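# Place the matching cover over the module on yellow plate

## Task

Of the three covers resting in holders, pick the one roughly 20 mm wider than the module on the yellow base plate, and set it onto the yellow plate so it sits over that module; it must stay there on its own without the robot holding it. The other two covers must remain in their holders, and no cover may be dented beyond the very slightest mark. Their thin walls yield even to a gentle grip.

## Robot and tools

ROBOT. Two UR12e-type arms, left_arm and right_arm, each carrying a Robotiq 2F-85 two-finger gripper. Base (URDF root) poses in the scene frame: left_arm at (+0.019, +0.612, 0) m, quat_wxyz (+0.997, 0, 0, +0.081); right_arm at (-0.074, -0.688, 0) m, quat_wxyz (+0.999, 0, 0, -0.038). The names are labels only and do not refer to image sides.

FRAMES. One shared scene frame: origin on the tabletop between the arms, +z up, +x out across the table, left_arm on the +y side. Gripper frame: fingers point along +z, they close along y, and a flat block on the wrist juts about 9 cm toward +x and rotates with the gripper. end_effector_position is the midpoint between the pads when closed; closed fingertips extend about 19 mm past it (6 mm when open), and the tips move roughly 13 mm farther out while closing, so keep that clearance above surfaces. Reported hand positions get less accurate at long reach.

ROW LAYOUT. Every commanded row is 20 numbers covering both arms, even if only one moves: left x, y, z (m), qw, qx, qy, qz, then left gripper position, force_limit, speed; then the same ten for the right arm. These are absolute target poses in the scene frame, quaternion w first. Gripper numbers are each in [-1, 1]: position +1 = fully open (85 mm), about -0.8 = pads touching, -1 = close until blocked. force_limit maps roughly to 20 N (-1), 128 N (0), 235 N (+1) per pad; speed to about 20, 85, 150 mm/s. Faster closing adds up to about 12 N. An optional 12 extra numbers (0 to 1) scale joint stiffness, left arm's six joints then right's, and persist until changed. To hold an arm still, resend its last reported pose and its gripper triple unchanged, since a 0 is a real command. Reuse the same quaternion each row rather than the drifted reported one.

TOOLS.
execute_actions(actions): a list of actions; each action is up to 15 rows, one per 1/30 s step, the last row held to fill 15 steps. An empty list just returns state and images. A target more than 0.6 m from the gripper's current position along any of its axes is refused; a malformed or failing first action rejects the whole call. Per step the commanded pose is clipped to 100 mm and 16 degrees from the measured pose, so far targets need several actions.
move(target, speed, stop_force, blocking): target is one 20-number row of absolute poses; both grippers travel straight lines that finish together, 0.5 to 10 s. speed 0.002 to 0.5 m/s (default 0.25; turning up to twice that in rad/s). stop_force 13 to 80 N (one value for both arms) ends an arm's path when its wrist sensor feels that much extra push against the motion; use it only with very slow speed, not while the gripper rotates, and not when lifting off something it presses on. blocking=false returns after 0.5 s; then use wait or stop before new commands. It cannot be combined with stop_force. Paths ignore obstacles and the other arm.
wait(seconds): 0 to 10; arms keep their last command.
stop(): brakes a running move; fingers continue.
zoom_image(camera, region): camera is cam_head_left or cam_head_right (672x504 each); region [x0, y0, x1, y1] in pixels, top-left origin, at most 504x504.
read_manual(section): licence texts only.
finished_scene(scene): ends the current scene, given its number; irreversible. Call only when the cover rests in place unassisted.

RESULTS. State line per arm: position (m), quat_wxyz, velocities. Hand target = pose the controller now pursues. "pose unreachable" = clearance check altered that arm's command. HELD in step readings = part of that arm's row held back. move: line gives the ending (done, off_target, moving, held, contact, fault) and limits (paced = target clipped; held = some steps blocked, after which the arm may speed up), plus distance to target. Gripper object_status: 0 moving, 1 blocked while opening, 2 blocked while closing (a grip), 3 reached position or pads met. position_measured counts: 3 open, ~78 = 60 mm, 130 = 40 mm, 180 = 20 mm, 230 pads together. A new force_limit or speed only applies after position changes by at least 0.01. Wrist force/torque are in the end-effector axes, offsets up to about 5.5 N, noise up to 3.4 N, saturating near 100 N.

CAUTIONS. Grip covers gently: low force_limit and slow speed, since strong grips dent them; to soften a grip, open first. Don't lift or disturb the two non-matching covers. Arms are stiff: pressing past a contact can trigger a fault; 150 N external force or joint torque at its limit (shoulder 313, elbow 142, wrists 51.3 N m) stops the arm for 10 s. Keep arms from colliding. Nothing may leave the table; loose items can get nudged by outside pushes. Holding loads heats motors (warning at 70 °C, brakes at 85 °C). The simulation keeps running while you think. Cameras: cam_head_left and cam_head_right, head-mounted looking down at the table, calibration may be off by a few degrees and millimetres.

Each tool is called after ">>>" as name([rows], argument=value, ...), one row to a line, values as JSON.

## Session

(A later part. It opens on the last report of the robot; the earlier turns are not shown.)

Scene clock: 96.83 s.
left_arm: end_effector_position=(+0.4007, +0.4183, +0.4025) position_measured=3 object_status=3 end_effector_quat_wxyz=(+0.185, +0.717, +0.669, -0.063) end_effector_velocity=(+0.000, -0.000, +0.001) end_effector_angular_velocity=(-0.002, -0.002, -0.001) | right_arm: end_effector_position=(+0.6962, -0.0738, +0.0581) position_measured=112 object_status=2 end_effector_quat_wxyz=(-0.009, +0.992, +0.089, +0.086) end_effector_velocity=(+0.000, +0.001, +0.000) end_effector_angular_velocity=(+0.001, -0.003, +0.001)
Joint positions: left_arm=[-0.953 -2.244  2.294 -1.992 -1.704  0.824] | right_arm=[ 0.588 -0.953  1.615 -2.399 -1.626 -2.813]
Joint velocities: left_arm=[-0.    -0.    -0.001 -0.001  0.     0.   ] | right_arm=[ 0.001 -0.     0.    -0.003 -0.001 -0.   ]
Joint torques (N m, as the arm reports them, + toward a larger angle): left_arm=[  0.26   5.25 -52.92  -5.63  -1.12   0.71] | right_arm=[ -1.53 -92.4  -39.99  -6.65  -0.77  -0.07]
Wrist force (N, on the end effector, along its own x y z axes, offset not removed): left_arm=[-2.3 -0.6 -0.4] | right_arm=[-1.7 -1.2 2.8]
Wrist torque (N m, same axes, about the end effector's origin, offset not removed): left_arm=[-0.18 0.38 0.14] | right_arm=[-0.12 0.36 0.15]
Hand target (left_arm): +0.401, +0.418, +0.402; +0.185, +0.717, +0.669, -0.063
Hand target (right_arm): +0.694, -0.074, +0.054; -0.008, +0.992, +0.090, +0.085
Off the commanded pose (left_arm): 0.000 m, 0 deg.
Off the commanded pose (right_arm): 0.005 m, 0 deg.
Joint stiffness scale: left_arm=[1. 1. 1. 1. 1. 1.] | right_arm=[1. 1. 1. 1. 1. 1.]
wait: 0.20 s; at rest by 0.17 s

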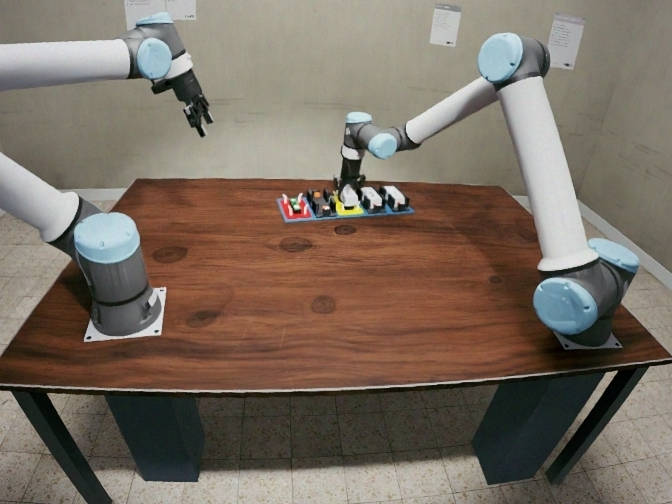

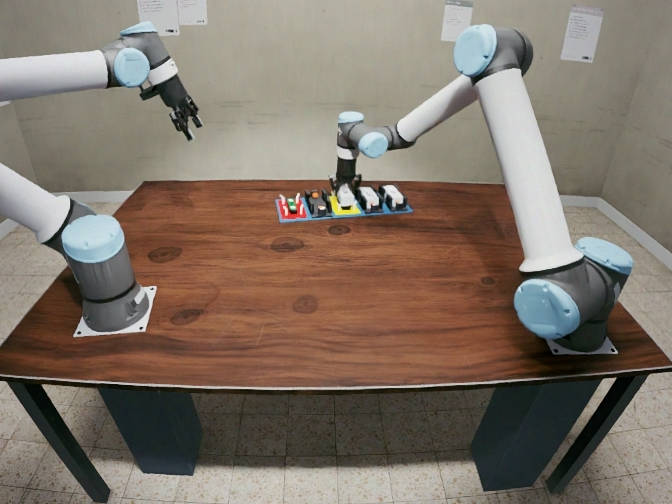

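>>> execute_actions([
  [[0.4007,0.4183,0.4025,0.185,0.717,0.669,-0.063,1,-1,0,0.6935,-0.0742,0.0533,-0.0076,0.9924,0.0897,0.0844,-0.98,-0.58,-1],[0.4007,0.4183,0.4025,0.185,0.717,0.669,-0.063,1,-1,0,0.6935,-0.0742,0.0525,-0.0075,0.9924,0.0897,0.0842,-0.98,-0.58,-1],[0.4007,0.4183,0.4025,0.185,0.717,0.669,-0.063,1,-1,0,0.6935,-0.0742,0.0516,-0.0074,0.9925,0.0897,0.0840,-0.98,-0.58,-1],[0.4007,0.4183,0.4025,0.185,0.717,0.669,-0.063,1,-1,0,0.6935,-0.0742,0.0507,-0.0073,0.9925,0.0897,0.0838,-0.98,-0.58,-1],[0.4007,0.4183,0.4025,0.185,0.717,0.669,-0.063,1,-1,0,0.6935,-0.0742,0.0498,-0.0072,0.9925,0.0897,0.0836,-0.98,-0.58,-1],[0.4007,0.4183,0.4025,0.185,0.717,0.669,-0.063,1,-1,0,0.6935,-0.0742,0.0489,-0.0071,0.9925,0.0897,0.0834,-0.98,-0.58,-1],[0.4007,0.4183,0.4025,0.185,0.717,0.669,-0.063,1,-1,0,0.6935,-0.0742,0.0480,-0.0070,0.9925,0.0897,0.0832,-0.98,-0.58,-1],[0.4007,0.4183,0.4025,0.185,0.717,0.669,-0.063,1,-1,0,0.6935,-0.0742,0.0471,-0.0069,0.9925,0.0897,0.0830,-0.98,-0.58,-1],[0.4007,0.4183,0.4025,0.185,0.717,0.669,-0.063,1,-1,0,0.6935,-0.0742,0.0462,-0.0068,0.9926,0.0897,0.0828,-0.98,-0.58,-1],[0.4007,0.4183,0.4025,0.185,0.717,0.669,-0.063,1,-1,0,0.6935,-0.0742,0.0453,-0.0067,0.9926,0.0897,0.0826,-0.98,-0.58,-1],[0.4007,0.4183,0.4025,0.185,0.717,0.669,-0.063,1,-1,0,0.6935,-0.0742,0.0444,-0.0067,0.9926,0.0897,0.0826,-0.98,-0.58,-1],[0.4007,0.4183,0.4025,0.185,0.717,0.669,-0.063,1,-1,0,0.6935,-0.0742,0.0435,-0.0067,0.9926,0.0897,0.0826,-0.98,-0.58,-1],[0.4007,0.4183,0.4025,0.185,0.717,0.669,-0.063,1,-1,0,0.6935,-0.0742,0.0427,-0.0067,0.9926,0.0897,0.0826,-0.98,-0.58,-1],[0.4007,0.4183,0.4025,0.185,0.717,0.669,-0.063,1,-1,0,0.6935,-0.0742,0.0420,-0.0067,0.9926,0.0897,0.0826,-0.98,-0.58,-1],[0.4007,0.4183,0.4025,0.185,0.717,0.669,-0.063,1,-1,0,0.6935,-0.0742,0.0415,-0.0067,0.9926,0.0897,0.0826,-0.98,-0.58,-1]],
])

>>> wait(seconds=0.4)

>>> zoom_image(camera="cam_head_right", region=[326, 182, 362, 218])

Scene clock: 99.90 s.
left_arm: end_effector_position=(+0.4007, +0.4183, +0.4025) position_measured=3 object_status=3 end_effector_quat_wxyz=(+0.185, +0.717, +0.669, -0.063) end_effector_velocity=(-0.001, -0.000, -0.001) end_effector_angular_velocity=(+0.000, +0.002, -0.002) | right_arm: end_effector_position=(+0.6967, -0.0736, +0.0509) position_measured=112 object_status=2 end_effector_quat_wxyz=(-0.008, +0.992, +0.089, +0.086) end_effector_velocity=(-0.000, -0.000, -0.032) end_effector_angular_velocity=(-0.006, +0.012, +0.000)
Joint positions: left_arm=[-0.953 -2.244  2.294 -1.992 -1.704  0.824] | right_arm=[ 0.588 -0.945  1.615 -2.405 -1.626 -2.813]
Joint velocities: left_arm=[ 0.     0.001  0.001  0.001 -0.002  0.001] | right_arm=[-0.     0.034  0.004 -0.025  0.001 -0.   ]
Joint torques (N m, as the arm reports them, + toward a larger angle): left_arm=[ -1.4    5.66 -53.25  -5.77  -1.09   0.77] | right_arm=[ -1.31 -91.4  -38.01  -6.17  -0.27   0.21]
Wrist force (N, on the end effector, along its own x y z axes, offset not removed): left_arm=[-2.5 2.0 -2.0] | right_arm=[-3.6 -2.3 1.9]
Wrist torque (N m, same axes, about the end effector's origin, offset not removed): left_arm=[0.34 0.33 0.12] | right_arm=[-0.09 0.61 -0.06]
Hand target (left_arm): +0.401, +0.418, +0.402; +0.185, +0.717, +0.669, -0.063
Hand target (right_arm): +0.693, -0.074, +0.042; -0.007, +0.993, +0.090, +0.083
Off the commanded pose (left_arm): 0.000 m, 0 deg.
Off the commanded pose (right_arm): 0.010 m, 0 deg.
Joint stiffness scale: left_arm=[1. 1. 1. 1. 1. 1.] | right_arm=[1. 1. 1. 1. 1. 1.]
Step readings (end_effector_position):
0: left_arm (+0.4007, +0.4183, +0.4025) | right_arm (+0.6963, -0.0738, +0.0581)
1: left_arm (+0.4007, +0.4183, +0.4025) | right_arm (+0.6963, -0.0738, +0.0581)
2: left_arm (+0.4007, +0.4183, +0.4025) | right_arm (+0.6963, -0.0738, +0.0581)
4: left_arm (+0.4007, +0.4183, +0.4025) | right_arm (+0.6964, -0.0737, +0.0581)
8: left_arm (+0.4007, +0.4183, +0.4025) | right_arm (+0.6965, -0.0737, +0.0571)
15: end_effector_position above

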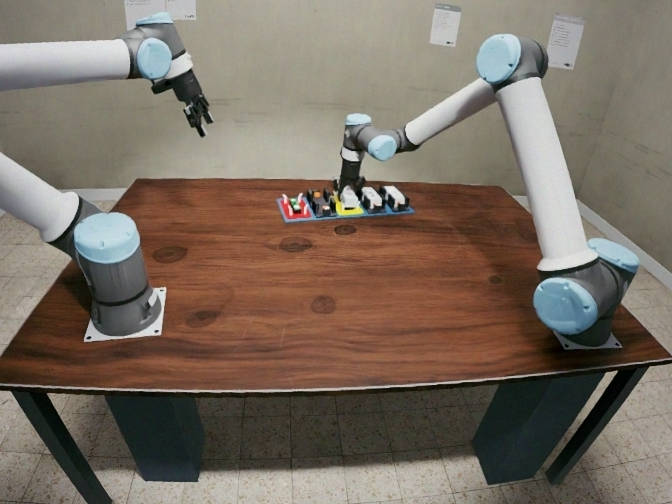

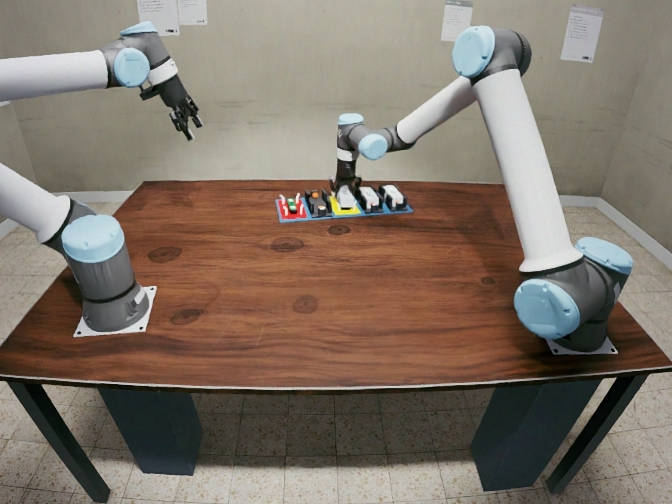

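Scene clock: 100.30 s.
left_arm: end_effector_position=(+0.4007, +0.4183, +0.4025) position_measured=3 object_status=3 end_effector_quat_wxyz=(+0.185, +0.717, +0.669, -0.063) end_effector_velocity=(-0.000, +0.001, -0.000) end_effector_angular_velocity=(-0.001, -0.001, +0.001) | right_arm: end_effector_position=(+0.6964, -0.0737, +0.0458) position_measured=112 object_status=2 end_effector_quat_wxyz=(-0.008, +0.992, +0.089, +0.085) end_effector_velocity=(+0.001, +0.000, +0.002) end_effector_angular_velocity=(+0.002, -0.003, -0.000)
Joint positions: left_arm=[-0.953 -2.244  2.294 -1.992 -1.704  0.824] | right_arm=[ 0.588 -0.939  1.617 -2.41  -1.626 -2.813]
Joint velocities: left_arm=[ 0.001 -0.002  0.002 -0.001  0.    -0.001] | right_arm=[-0.    -0.001 -0.001 -0.002  0.001 -0.   ]
Joint torques (N m, as the arm reports them, + toward a larger angle): left_arm=[ -1.31   4.8  -52.12  -5.79  -0.76   0.65] | right_arm=[ -3.23 -93.04 -37.79  -5.99  -0.28   0.09]
Wrist force (N, on the end effector, along its own x y z axes, offset not removed): left_arm=[-4.0 -1.1 0.0] | right_arm=[-3.8 -2.0 3.0]
Wrist torque (N m, same axes, about the end effector's origin, offset not removed): left_arm=[-0.21 0.62 0.18] | right_arm=[0.00 0.70 0.15]
Hand target (left_arm): +0.401, +0.418, +0.402; +0.185, +0.717, +0.669, -0.063
Hand target (right_arm): +0.693, -0.074, +0.042; -0.007, +0.993, +0.090, +0.083
Off the commanded pose (left_arm): 0.000 m, 0 deg.
Off the commanded pose (right_arm): 0.005 m, 0 deg.
Joint stiffness scale: left_arm=[1. 1. 1. 1. 1. 1.] | right_arm=[1. 1. 1. 1. 1. 1.]
wait: 0.40 s; at rest by 0.33 s

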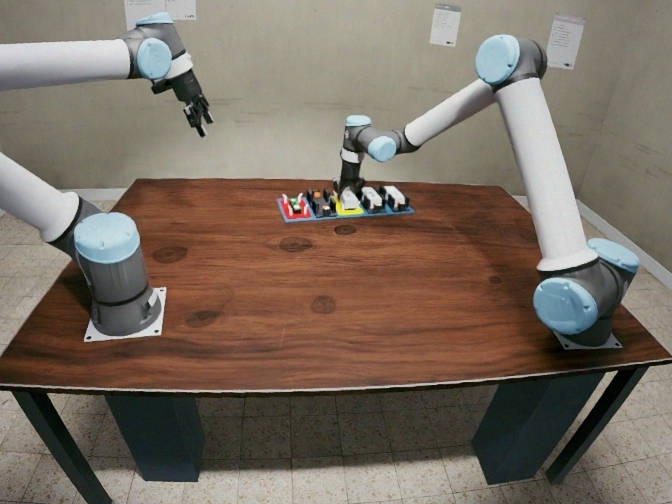

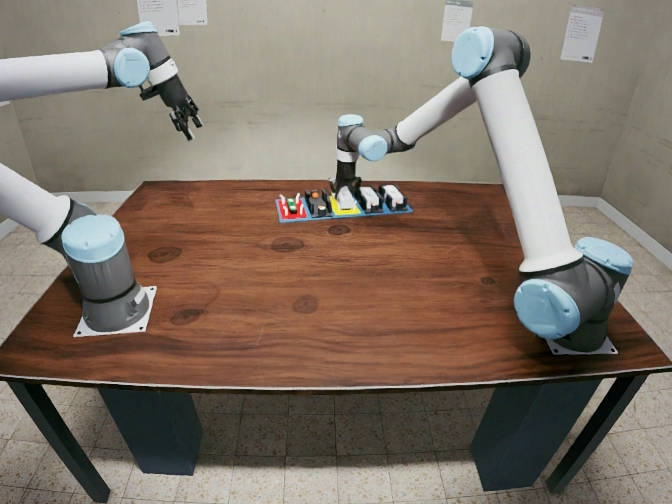

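Region (326, 182, 362, 218) of cam_head_right's 672x504 image, scaled by 14.000, with more detail than that image has.

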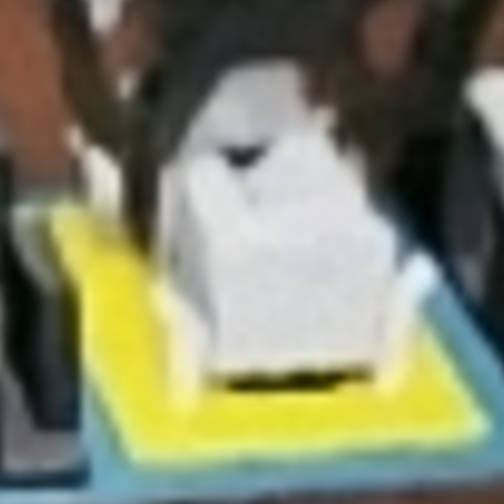

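>>> execute_actions([
  [[0.4007,0.4183,0.4025,0.185,0.717,0.669,-0.063,1,-1,0,0.6936,-0.0741,0.0408,-0.0067,0.9926,0.0897,0.0826,-0.98,-0.58,-1],[0.4007,0.4183,0.4025,0.185,0.717,0.669,-0.063,1,-1,0,0.6938,-0.0739,0.0400,-0.0068,0.9926,0.0897,0.0826,-0.98,-0.58,-1],[0.4007,0.4183,0.4025,0.185,0.717,0.669,-0.063,1,-1,0,0.6939,-0.0738,0.0392,-0.0068,0.9926,0.0897,0.0826,-0.98,-0.58,-1],[0.4007,0.4183,0.4025,0.185,0.717,0.669,-0.063,1,-1,0,0.6941,-0.0736,0.0384,-0.0069,0.9926,0.0897,0.0826,-0.98,-0.58,-1],[0.4007,0.4183,0.4025,0.185,0.717,0.669,-0.063,1,-1,0,0.6942,-0.0735,0.0376,-0.0069,0.9926,0.0897,0.0826,-0.98,-0.58,-1],[0.4007,0.4183,0.4025,0.185,0.717,0.669,-0.063,1,-1,0,0.6943,-0.0733,0.0368,-0.0070,0.9926,0.0897,0.0826,-0.98,-0.58,-1],[0.4007,0.4183,0.4025,0.185,0.717,0.669,-0.063,1,-1,0,0.6944,-0.0732,0.0360,-0.0070,0.9926,0.0897,0.0826,-0.98,-0.58,-1],[0.4007,0.4183,0.4025,0.185,0.717,0.669,-0.063,1,-1,0,0.6945,-0.0730,0.0352,-0.0070,0.9926,0.0897,0.0826,-0.98,-0.58,-1],[0.4007,0.4183,0.4025,0.185,0.717,0.669,-0.063,1,-1,0,0.6945,-0.0730,0.0344,-0.0070,0.9926,0.0897,0.0826,-0.98,-0.58,-1],[0.4007,0.4183,0.4025,0.185,0.717,0.669,-0.063,1,-1,0,0.6945,-0.0730,0.0337,-0.0070,0.9926,0.0897,0.0826,-0.98,-0.58,-1],[0.4007,0.4183,0.4025,0.185,0.717,0.669,-0.063,1,-1,0,0.6945,-0.0730,0.0331,-0.0070,0.9926,0.0897,0.0826,-0.98,-0.58,-1],[0.4007,0.4183,0.4025,0.185,0.717,0.669,-0.063,1,-1,0,0.6945,-0.0730,0.0326,-0.0070,0.9926,0.0897,0.0826,-0.98,-0.58,-1],[0.4007,0.4183,0.4025,0.185,0.717,0.669,-0.063,1,-1,0,0.6945,-0.0730,0.0322,-0.0070,0.9926,0.0897,0.0826,-0.98,-0.58,-1],[0.4007,0.4183,0.4025,0.185,0.717,0.669,-0.063,1,-1,0,0.6945,-0.0730,0.0318,-0.0070,0.9926,0.0897,0.0826,-0.98,-0.58,-1],[0.4007,0.4183,0.4025,0.185,0.717,0.669,-0.063,1,-1,0,0.6945,-0.0730,0.0314,-0.0070,0.9926,0.0897,0.0826,-0.98,-0.58,-1]],
  [[0.4007,0.4183,0.4025,0.185,0.717,0.669,-0.063,1,-1,0,0.6945,-0.0730,0.0310,-0.0070,0.9926,0.0897,0.0826,-0.98,-0.58,-1],[0.4007,0.4183,0.4025,0.185,0.717,0.669,-0.063,1,-1,0,0.6945,-0.0730,0.0306,-0.0070,0.9926,0.0897,0.0826,-0.98,-0.58,-1],[0.4007,0.4183,0.4025,0.185,0.717,0.669,-0.063,1,-1,0,0.6945,-0.0730,0.0302,-0.0070,0.9926,0.0897,0.0826,-0.98,-0.58,-1],[0.4007,0.4183,0.4025,0.185,0.717,0.669,-0.063,1,-1,0,0.6945,-0.0730,0.0298,-0.0070,0.9926,0.0897,0.0826,-0.98,-0.58,-1],[0.4007,0.4183,0.4025,0.185,0.717,0.669,-0.063,1,-1,0,0.6945,-0.0730,0.0294,-0.0070,0.9926,0.0897,0.0826,-0.98,-0.58,-1],[0.4007,0.4183,0.4025,0.185,0.717,0.669,-0.063,1,-1,0,0.6945,-0.0730,0.0290,-0.0070,0.9926,0.0897,0.0826,-0.98,-0.58,-1],[0.4007,0.4183,0.4025,0.185,0.717,0.669,-0.063,1,-1,0,0.6945,-0.0730,0.0286,-0.0070,0.9926,0.0897,0.0826,-0.98,-0.58,-1],[0.4007,0.4183,0.4025,0.185,0.717,0.669,-0.063,1,-1,0,0.6945,-0.0730,0.0282,-0.0070,0.9926,0.0897,0.0826,-0.98,-0.58,-1],[0.4007,0.4183,0.4025,0.185,0.717,0.669,-0.063,1,-1,0,0.6945,-0.0730,0.0278,-0.0070,0.9926,0.0897,0.0826,-0.98,-0.58,-1]],
])

>>> zoom_image(camera="cam_head_right", region=[326, 182, 362, 218])

>>> zoom_image(camera="cam_head_left", region=[329, 182, 365, 218])

Scene clock: 103.00 s.
left_arm: end_effector_position=(+0.4007, +0.4183, +0.4025) position_measured=3 object_status=3 end_effector_quat_wxyz=(+0.185, +0.717, +0.669, -0.063) end_effector_velocity=(-0.000, -0.000, +0.001) end_effector_angular_velocity=(-0.002, +0.000, +0.000) | right_arm: end_effector_position=(+0.6979, -0.0729, +0.0340) position_measured=112 object_status=2 end_effector_quat_wxyz=(-0.008, +0.992, +0.089, +0.085) end_effector_velocity=(+0.001, +0.000, -0.000) end_effector_angular_velocity=(+0.001, -0.003, -0.000)
Joint positions: left_arm=[-0.953 -2.244  2.294 -1.992 -1.704  0.824] | right_arm=[ 0.588 -0.925  1.618 -2.426 -1.626 -2.813]
Joint velocities: left_arm=[-0.    -0.    -0.    -0.001 -0.001 -0.001] | right_arm=[-0.     0.001  0.    -0.005 -0.001 -0.   ]
Joint torques (N m, as the arm reports them, + toward a larger angle): left_arm=[  0.08   4.86 -52.85  -5.8   -0.87   0.89] | right_arm=[  0.47 -91.57 -37.19  -6.08   0.56   0.7 ]
Wrist force (N, on the end effector, along its own x y z axes, offset not removed): left_arm=[-4.1 0.2 0.9] | right_arm=[-3.8 1.0 -1.2]
Wrist torque (N m, same axes, about the end effector's origin, offset not removed): left_arm=[0.01 0.61 0.13] | right_arm=[-0.17 0.40 -0.03]
Hand target (left_arm): +0.401, +0.418, +0.402; +0.185, +0.717, +0.669, -0.063
Hand target (right_arm): +0.694, -0.073, +0.028; -0.007, +0.993, +0.090, +0.083
Off the commanded pose (left_arm): 0.000 m, 0 deg.
Off the commanded pose (right_arm): 0.007 m, 0 deg.
Joint stiffness scale: left_arm=[1. 1. 1. 1. 1. 1.] | right_arm=[1. 1. 1. 1. 1. 1.]
Step readings (end_effector_position; steps 1 to 15: 1st action; 16 to 30: 2nd action):
0: left_arm (+0.4007, +0.4183, +0.4025) | right_arm (+0.6964, -0.0736, +0.0458)
1: left_arm (+0.4007, +0.4183, +0.4025) | right_arm (+0.6964, -0.0736, +0.0458)
2: left_arm (+0.4007, +0.4183, +0.4025) | right_arm (+0.6965, -0.0736, +0.0458)
4: left_arm (+0.4007, +0.4183, +0.4025) | right_arm (+0.6965, -0.0736, +0.0458)
8: left_arm (+0.4007, +0.4183, +0.4025) | right_arm (+0.6969, -0.0734, +0.0447)
15: left_arm (+0.4007, +0.4183, +0.4025) | right_arm (+0.6973, -0.0732, +0.0384)
16: left_arm (+0.4007, +0.4183, +0.4025) | right_arm (+0.6973, -0.0732, +0.0375)
17: left_arm (+0.4007, +0.4183, +0.4025) | right_arm (+0.6972, -0.0732, +0.0367)
19: left_arm (+0.4007, +0.4183, +0.4025) | right_arm (+0.6972, -0.0732, +0.0356)
23: left_arm (+0.4007, +0.4183, +0.4025) | right_arm (+0.6974, -0.0731, +0.0344)
30: end_effector_position above

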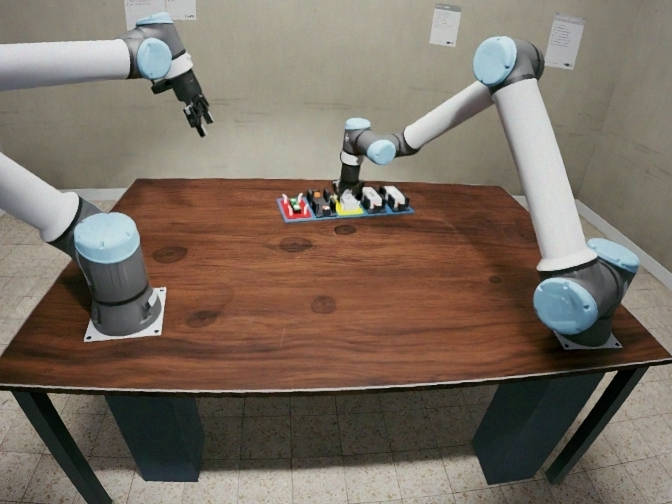

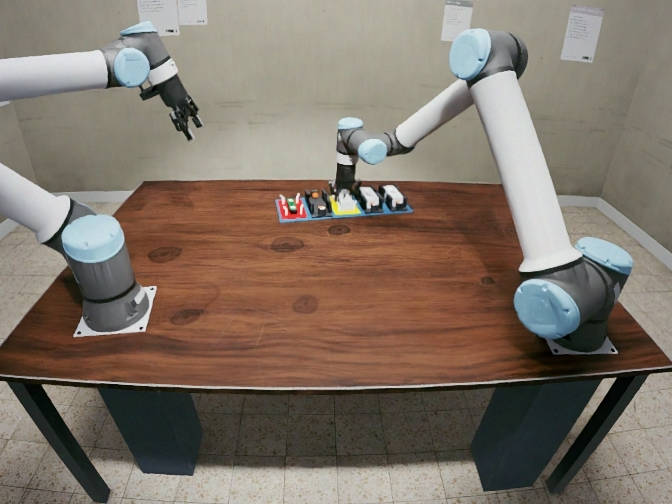

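Region (326, 182, 362, 218) of cam_head_right's 672x504 image, scaled by 14.000, with more detail than that image has.

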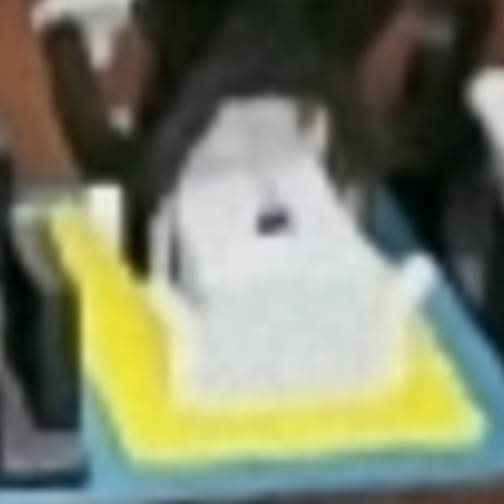

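Region (329, 182, 365, 218) of cam_head_left's 672x504 image, scaled by 14.000, with more detail than that image has.

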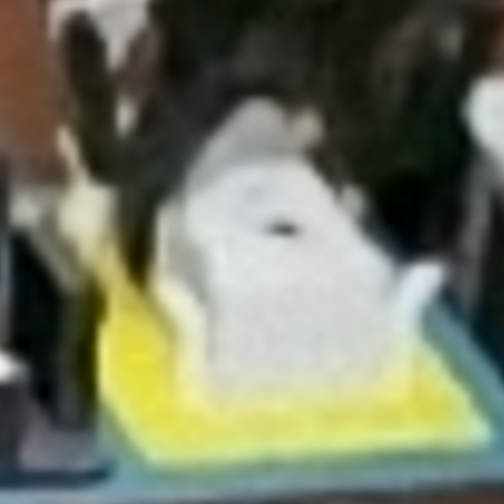

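>>> execute_actions([
  [[0.4007,0.4183,0.4025,0.185,0.717,0.669,-0.063,1,-1,0,0.6947,-0.0732,0.0285,-0.0070,0.9926,0.0897,0.0826,0.25,-1,-1],[0.4007,0.4183,0.4025,0.185,0.717,0.669,-0.063,1,-1,0,0.6949,-0.0733,0.0290,-0.0070,0.9926,0.0897,0.0826,0.25,-1,-1],[0.4007,0.4183,0.4025,0.185,0.717,0.669,-0.063,1,-1,0,0.6950,-0.0734,0.0293,-0.0070,0.9926,0.0897,0.0826,0.25,-1,-1],[0.4007,0.4183,0.4025,0.185,0.717,0.669,-0.063,1,-1,0,0.6950,-0.0734,0.0293,-0.0070,0.9926,0.0897,0.0826,0.25,-1,-1],[0.4007,0.4183,0.4025,0.185,0.717,0.669,-0.063,1,-1,0,0.6950,-0.0734,0.0293,-0.0070,0.9926,0.0897,0.0826,0.25,-1,-1],[0.4007,0.4183,0.4025,0.185,0.717,0.669,-0.063,1,-1,0,0.6950,-0.0734,0.0293,-0.0070,0.9926,0.0897,0.0826,0.25,-1,-1],[0.4007,0.4183,0.4025,0.185,0.717,0.669,-0.063,1,-1,0,0.6950,-0.0734,0.0293,-0.0070,0.9926,0.0897,0.0826,0.25,-1,-1],[0.4007,0.4183,0.4025,0.185,0.717,0.669,-0.063,1,-1,0,0.6950,-0.0734,0.0293,-0.0070,0.9926,0.0897,0.0826,0.25,-1,-1],[0.4007,0.4183,0.4025,0.185,0.717,0.669,-0.063,1,-1,0,0.6950,-0.0734,0.0293,-0.0070,0.9926,0.0897,0.0826,0.25,-1,-1],[0.4007,0.4183,0.4025,0.185,0.717,0.669,-0.063,1,-1,0,0.6952,-0.0733,0.0300,-0.0070,0.9926,0.0897,0.0826,0.25,-1,-1],[0.4007,0.4183,0.4025,0.185,0.717,0.669,-0.063,1,-1,0,0.6956,-0.0732,0.0310,-0.0070,0.9926,0.0897,0.0826,0.62,-1,0],[0.4007,0.4183,0.4025,0.185,0.717,0.669,-0.063,1,-1,0,0.6960,-0.0731,0.0320,-0.0070,0.9926,0.0897,0.0826,0.62,-1,0],[0.4007,0.4183,0.4025,0.185,0.717,0.669,-0.063,1,-1,0,0.6965,-0.0730,0.0330,-0.0070,0.9926,0.0897,0.0826,0.62,-1,0],[0.4007,0.4183,0.4025,0.185,0.717,0.669,-0.063,1,-1,0,0.6970,-0.0729,0.0340,-0.0070,0.9926,0.0897,0.0826,0.62,-1,0]],
])

>>> move(target=[0.4007,0.4183,0.4025,0.185,0.717,0.669,-0.063,1,-1,0,0.6975,-0.0729,0.125,-0.0070,0.9926,0.0897,0.0826,0.62,-1,0], speed=0.15)

>>> zoom_image(camera="cam_head_right", region=[320, 176, 366, 222])

>>> zoom_image(camera="cam_head_left", region=[324, 176, 370, 222])

Scene clock: 104.93 s.
left_arm: end_effector_position=(+0.4007, +0.4183, +0.4025) position_measured=3 object_status=3 end_effector_quat_wxyz=(+0.185, +0.717, +0.669, -0.063) end_effector_velocity=(-0.000, +0.000, -0.000) end_effector_angular_velocity=(+0.000, -0.000, -0.001) | right_arm: end_effector_position=(+0.6975, -0.0732, +0.0328) position_measured=82 object_status=0 end_effector_quat_wxyz=(-0.007, +0.992, +0.089, +0.084) end_effector_velocity=(-0.007, -0.003, -0.004) end_effector_angular_velocity=(-0.013, +0.023, +0.000)
Joint positions: left_arm=[-0.953 -2.244  2.294 -1.992 -1.704  0.824] | right_arm=[ 0.588 -0.924  1.618 -2.425 -1.626 -2.813]
Joint velocities: left_arm=[-0.    -0.001  0.001  0.001 -0.     0.001] | right_arm=[ 0.001  0.     0.     0.026 -0.001  0.   ]
Joint torques (N m, as the arm reports them, + toward a larger angle): left_arm=[ -1.93   4.17 -53.45  -5.78  -1.11   0.52] | right_arm=[ -1.71 -93.12 -40.05  -5.93  -0.01  -0.07]
Wrist force (N, on the end effector, along its own x y z axes, offset not removed): left_arm=[-3.9 0.6 0.6] | right_arm=[-0.4 -3.7 -0.1]
Wrist torque (N m, same axes, about the end effector's origin, offset not removed): left_arm=[-0.01 0.67 0.14] | right_arm=[-0.52 0.23 0.07]
Hand target (left_arm): +0.401, +0.418, +0.402; +0.185, +0.717, +0.669, -0.063
Hand target (right_arm): +0.697, -0.073, +0.034; -0.007, +0.993, +0.090, +0.083
Off the commanded pose (left_arm): 0.000 m, 0 deg.
Off the commanded pose (right_arm): 0.001 m, 0 deg.
Joint stiffness scale: left_arm=[1. 1. 1. 1. 1. 1.] | right_arm=[1. 1. 1. 1. 1. 1.]
Step readings (end_effector_position):
0: left_arm (+0.4007, +0.4183, +0.4025) | right_arm (+0.6981, -0.0728, +0.0340)
1: left_arm (+0.4007, +0.4183, +0.4025) | right_arm (+0.6981, -0.0728, +0.0340)
2: left_arm (+0.4007, +0.4183, +0.4025) | right_arm (+0.6981, -0.0728, +0.0340)
4: left_arm (+0.4007, +0.4183, +0.4025) | right_arm (+0.6980, -0.0729, +0.0338)
8: left_arm (+0.4007, +0.4183, +0.4025) | right_arm (+0.6980, -0.0729, +0.0333)
15: end_effector_position above

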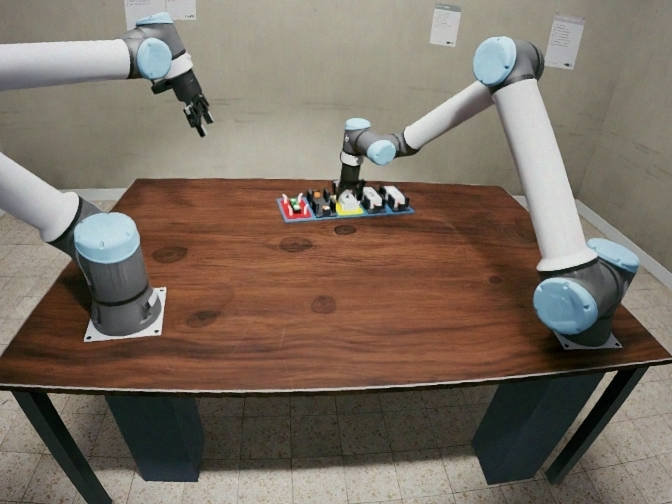

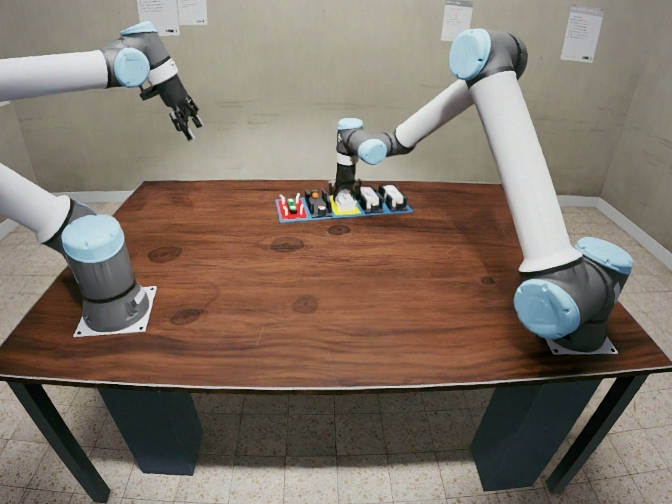

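Scene clock: 106.07 s.
left_arm: end_effector_position=(+0.4007, +0.4183, +0.4025) position_measured=3 object_status=3 end_effector_quat_wxyz=(+0.185, +0.717, +0.669, -0.063) end_effector_velocity=(+0.000, -0.001, +0.002) end_effector_angular_velocity=(-0.001, -0.002, -0.001) | right_arm: end_effector_position=(+0.6967, -0.0736, +0.1241) position_measured=50 object_status=3 end_effector_quat_wxyz=(-0.007, +0.993, +0.089, +0.083) end_effector_velocity=(-0.004, -0.002, -0.004) end_effector_angular_velocity=(-0.009, +0.016, -0.000)
Joint positions: left_arm=[-0.953 -2.244  2.294 -1.992 -1.704  0.824] | right_arm=[ 0.588 -1.012  1.574 -2.289 -1.626 -2.813]
Joint velocities: left_arm=[-0.001  0.    -0.002  0.     0.001  0.001] | right_arm=[-0.     0.001  0.001  0.017  0.    -0.   ]
Joint torques (N m, as the arm reports them, + toward a larger angle): left_arm=[ -1.09   6.71 -53.79  -5.64  -0.76   0.53] | right_arm=[ -0.84 -89.7  -47.23  -5.59  -0.02  -0.53]
Wrist force (N, on the end effector, along its own x y z axes, offset not removed): left_arm=[-2.0 0.7 -0.5] | right_arm=[-0.6 -3.7 0.8]
Wrist torque (N m, same axes, about the end effector's origin, offset not removed): left_arm=[0.12 0.32 0.06] | right_arm=[-0.50 0.22 0.20]
Hand target (left_arm): +0.401, +0.418, +0.402; +0.185, +0.717, +0.669, -0.063
Hand target (right_arm): +0.697, -0.073, +0.125; -0.007, +0.993, +0.090, +0.083
Off the commanded pose (left_arm): 0.000 m, 0 deg.
Off the commanded pose (right_arm): 0.001 m, 0 deg.
Joint stiffness scale: left_arm=[1. 1. 1. 1. 1. 1.] | right_arm=[1. 1. 1. 1. 1. 1.]
move: done

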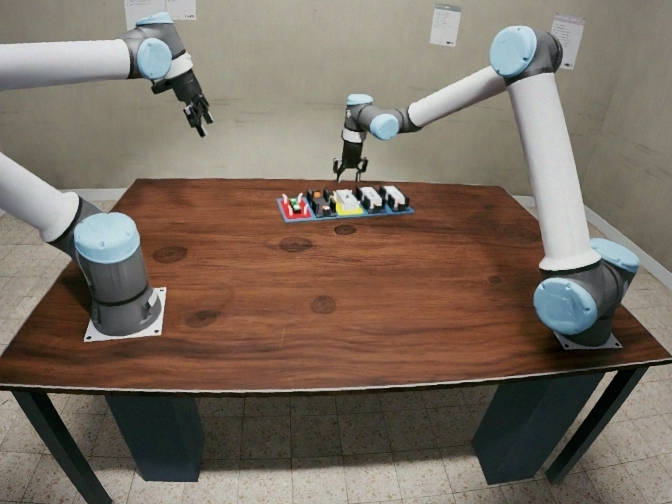

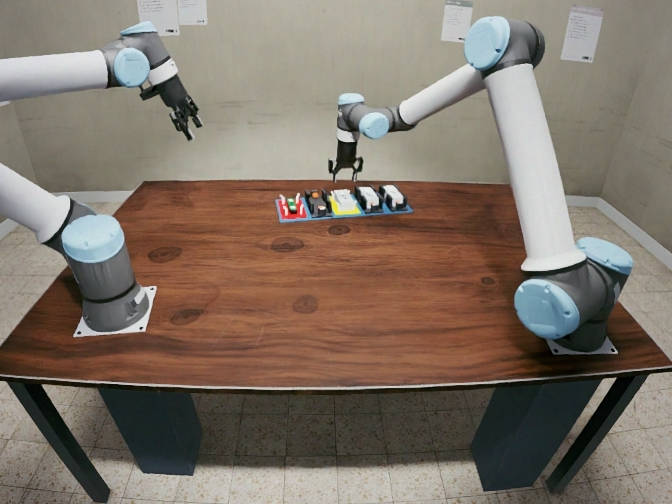

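Region (320, 176, 366, 222) of cam_head_right's 672x504 image, scaled by 10.957, with more detail than that image has.

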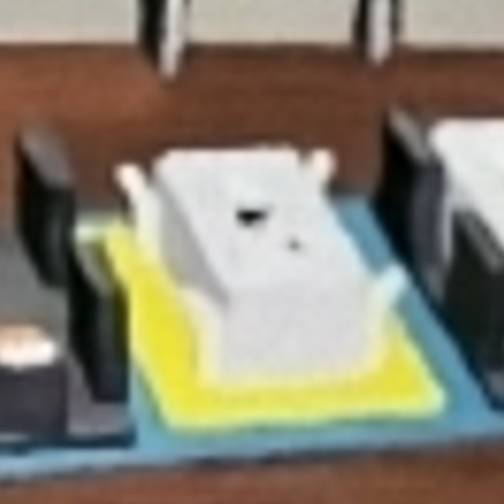

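Region (324, 176, 370, 222) of cam_head_left's 672x504 image, scaled by 10.957, with more detail than that image has.

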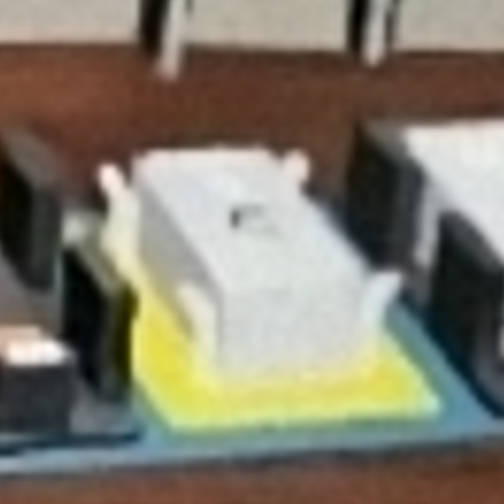

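The cover sits level on the yellow plate between all four guide pins, and the other two covers are still in their holders.

>>> finished_scene(scene=2)

The scene is finished: the task was done.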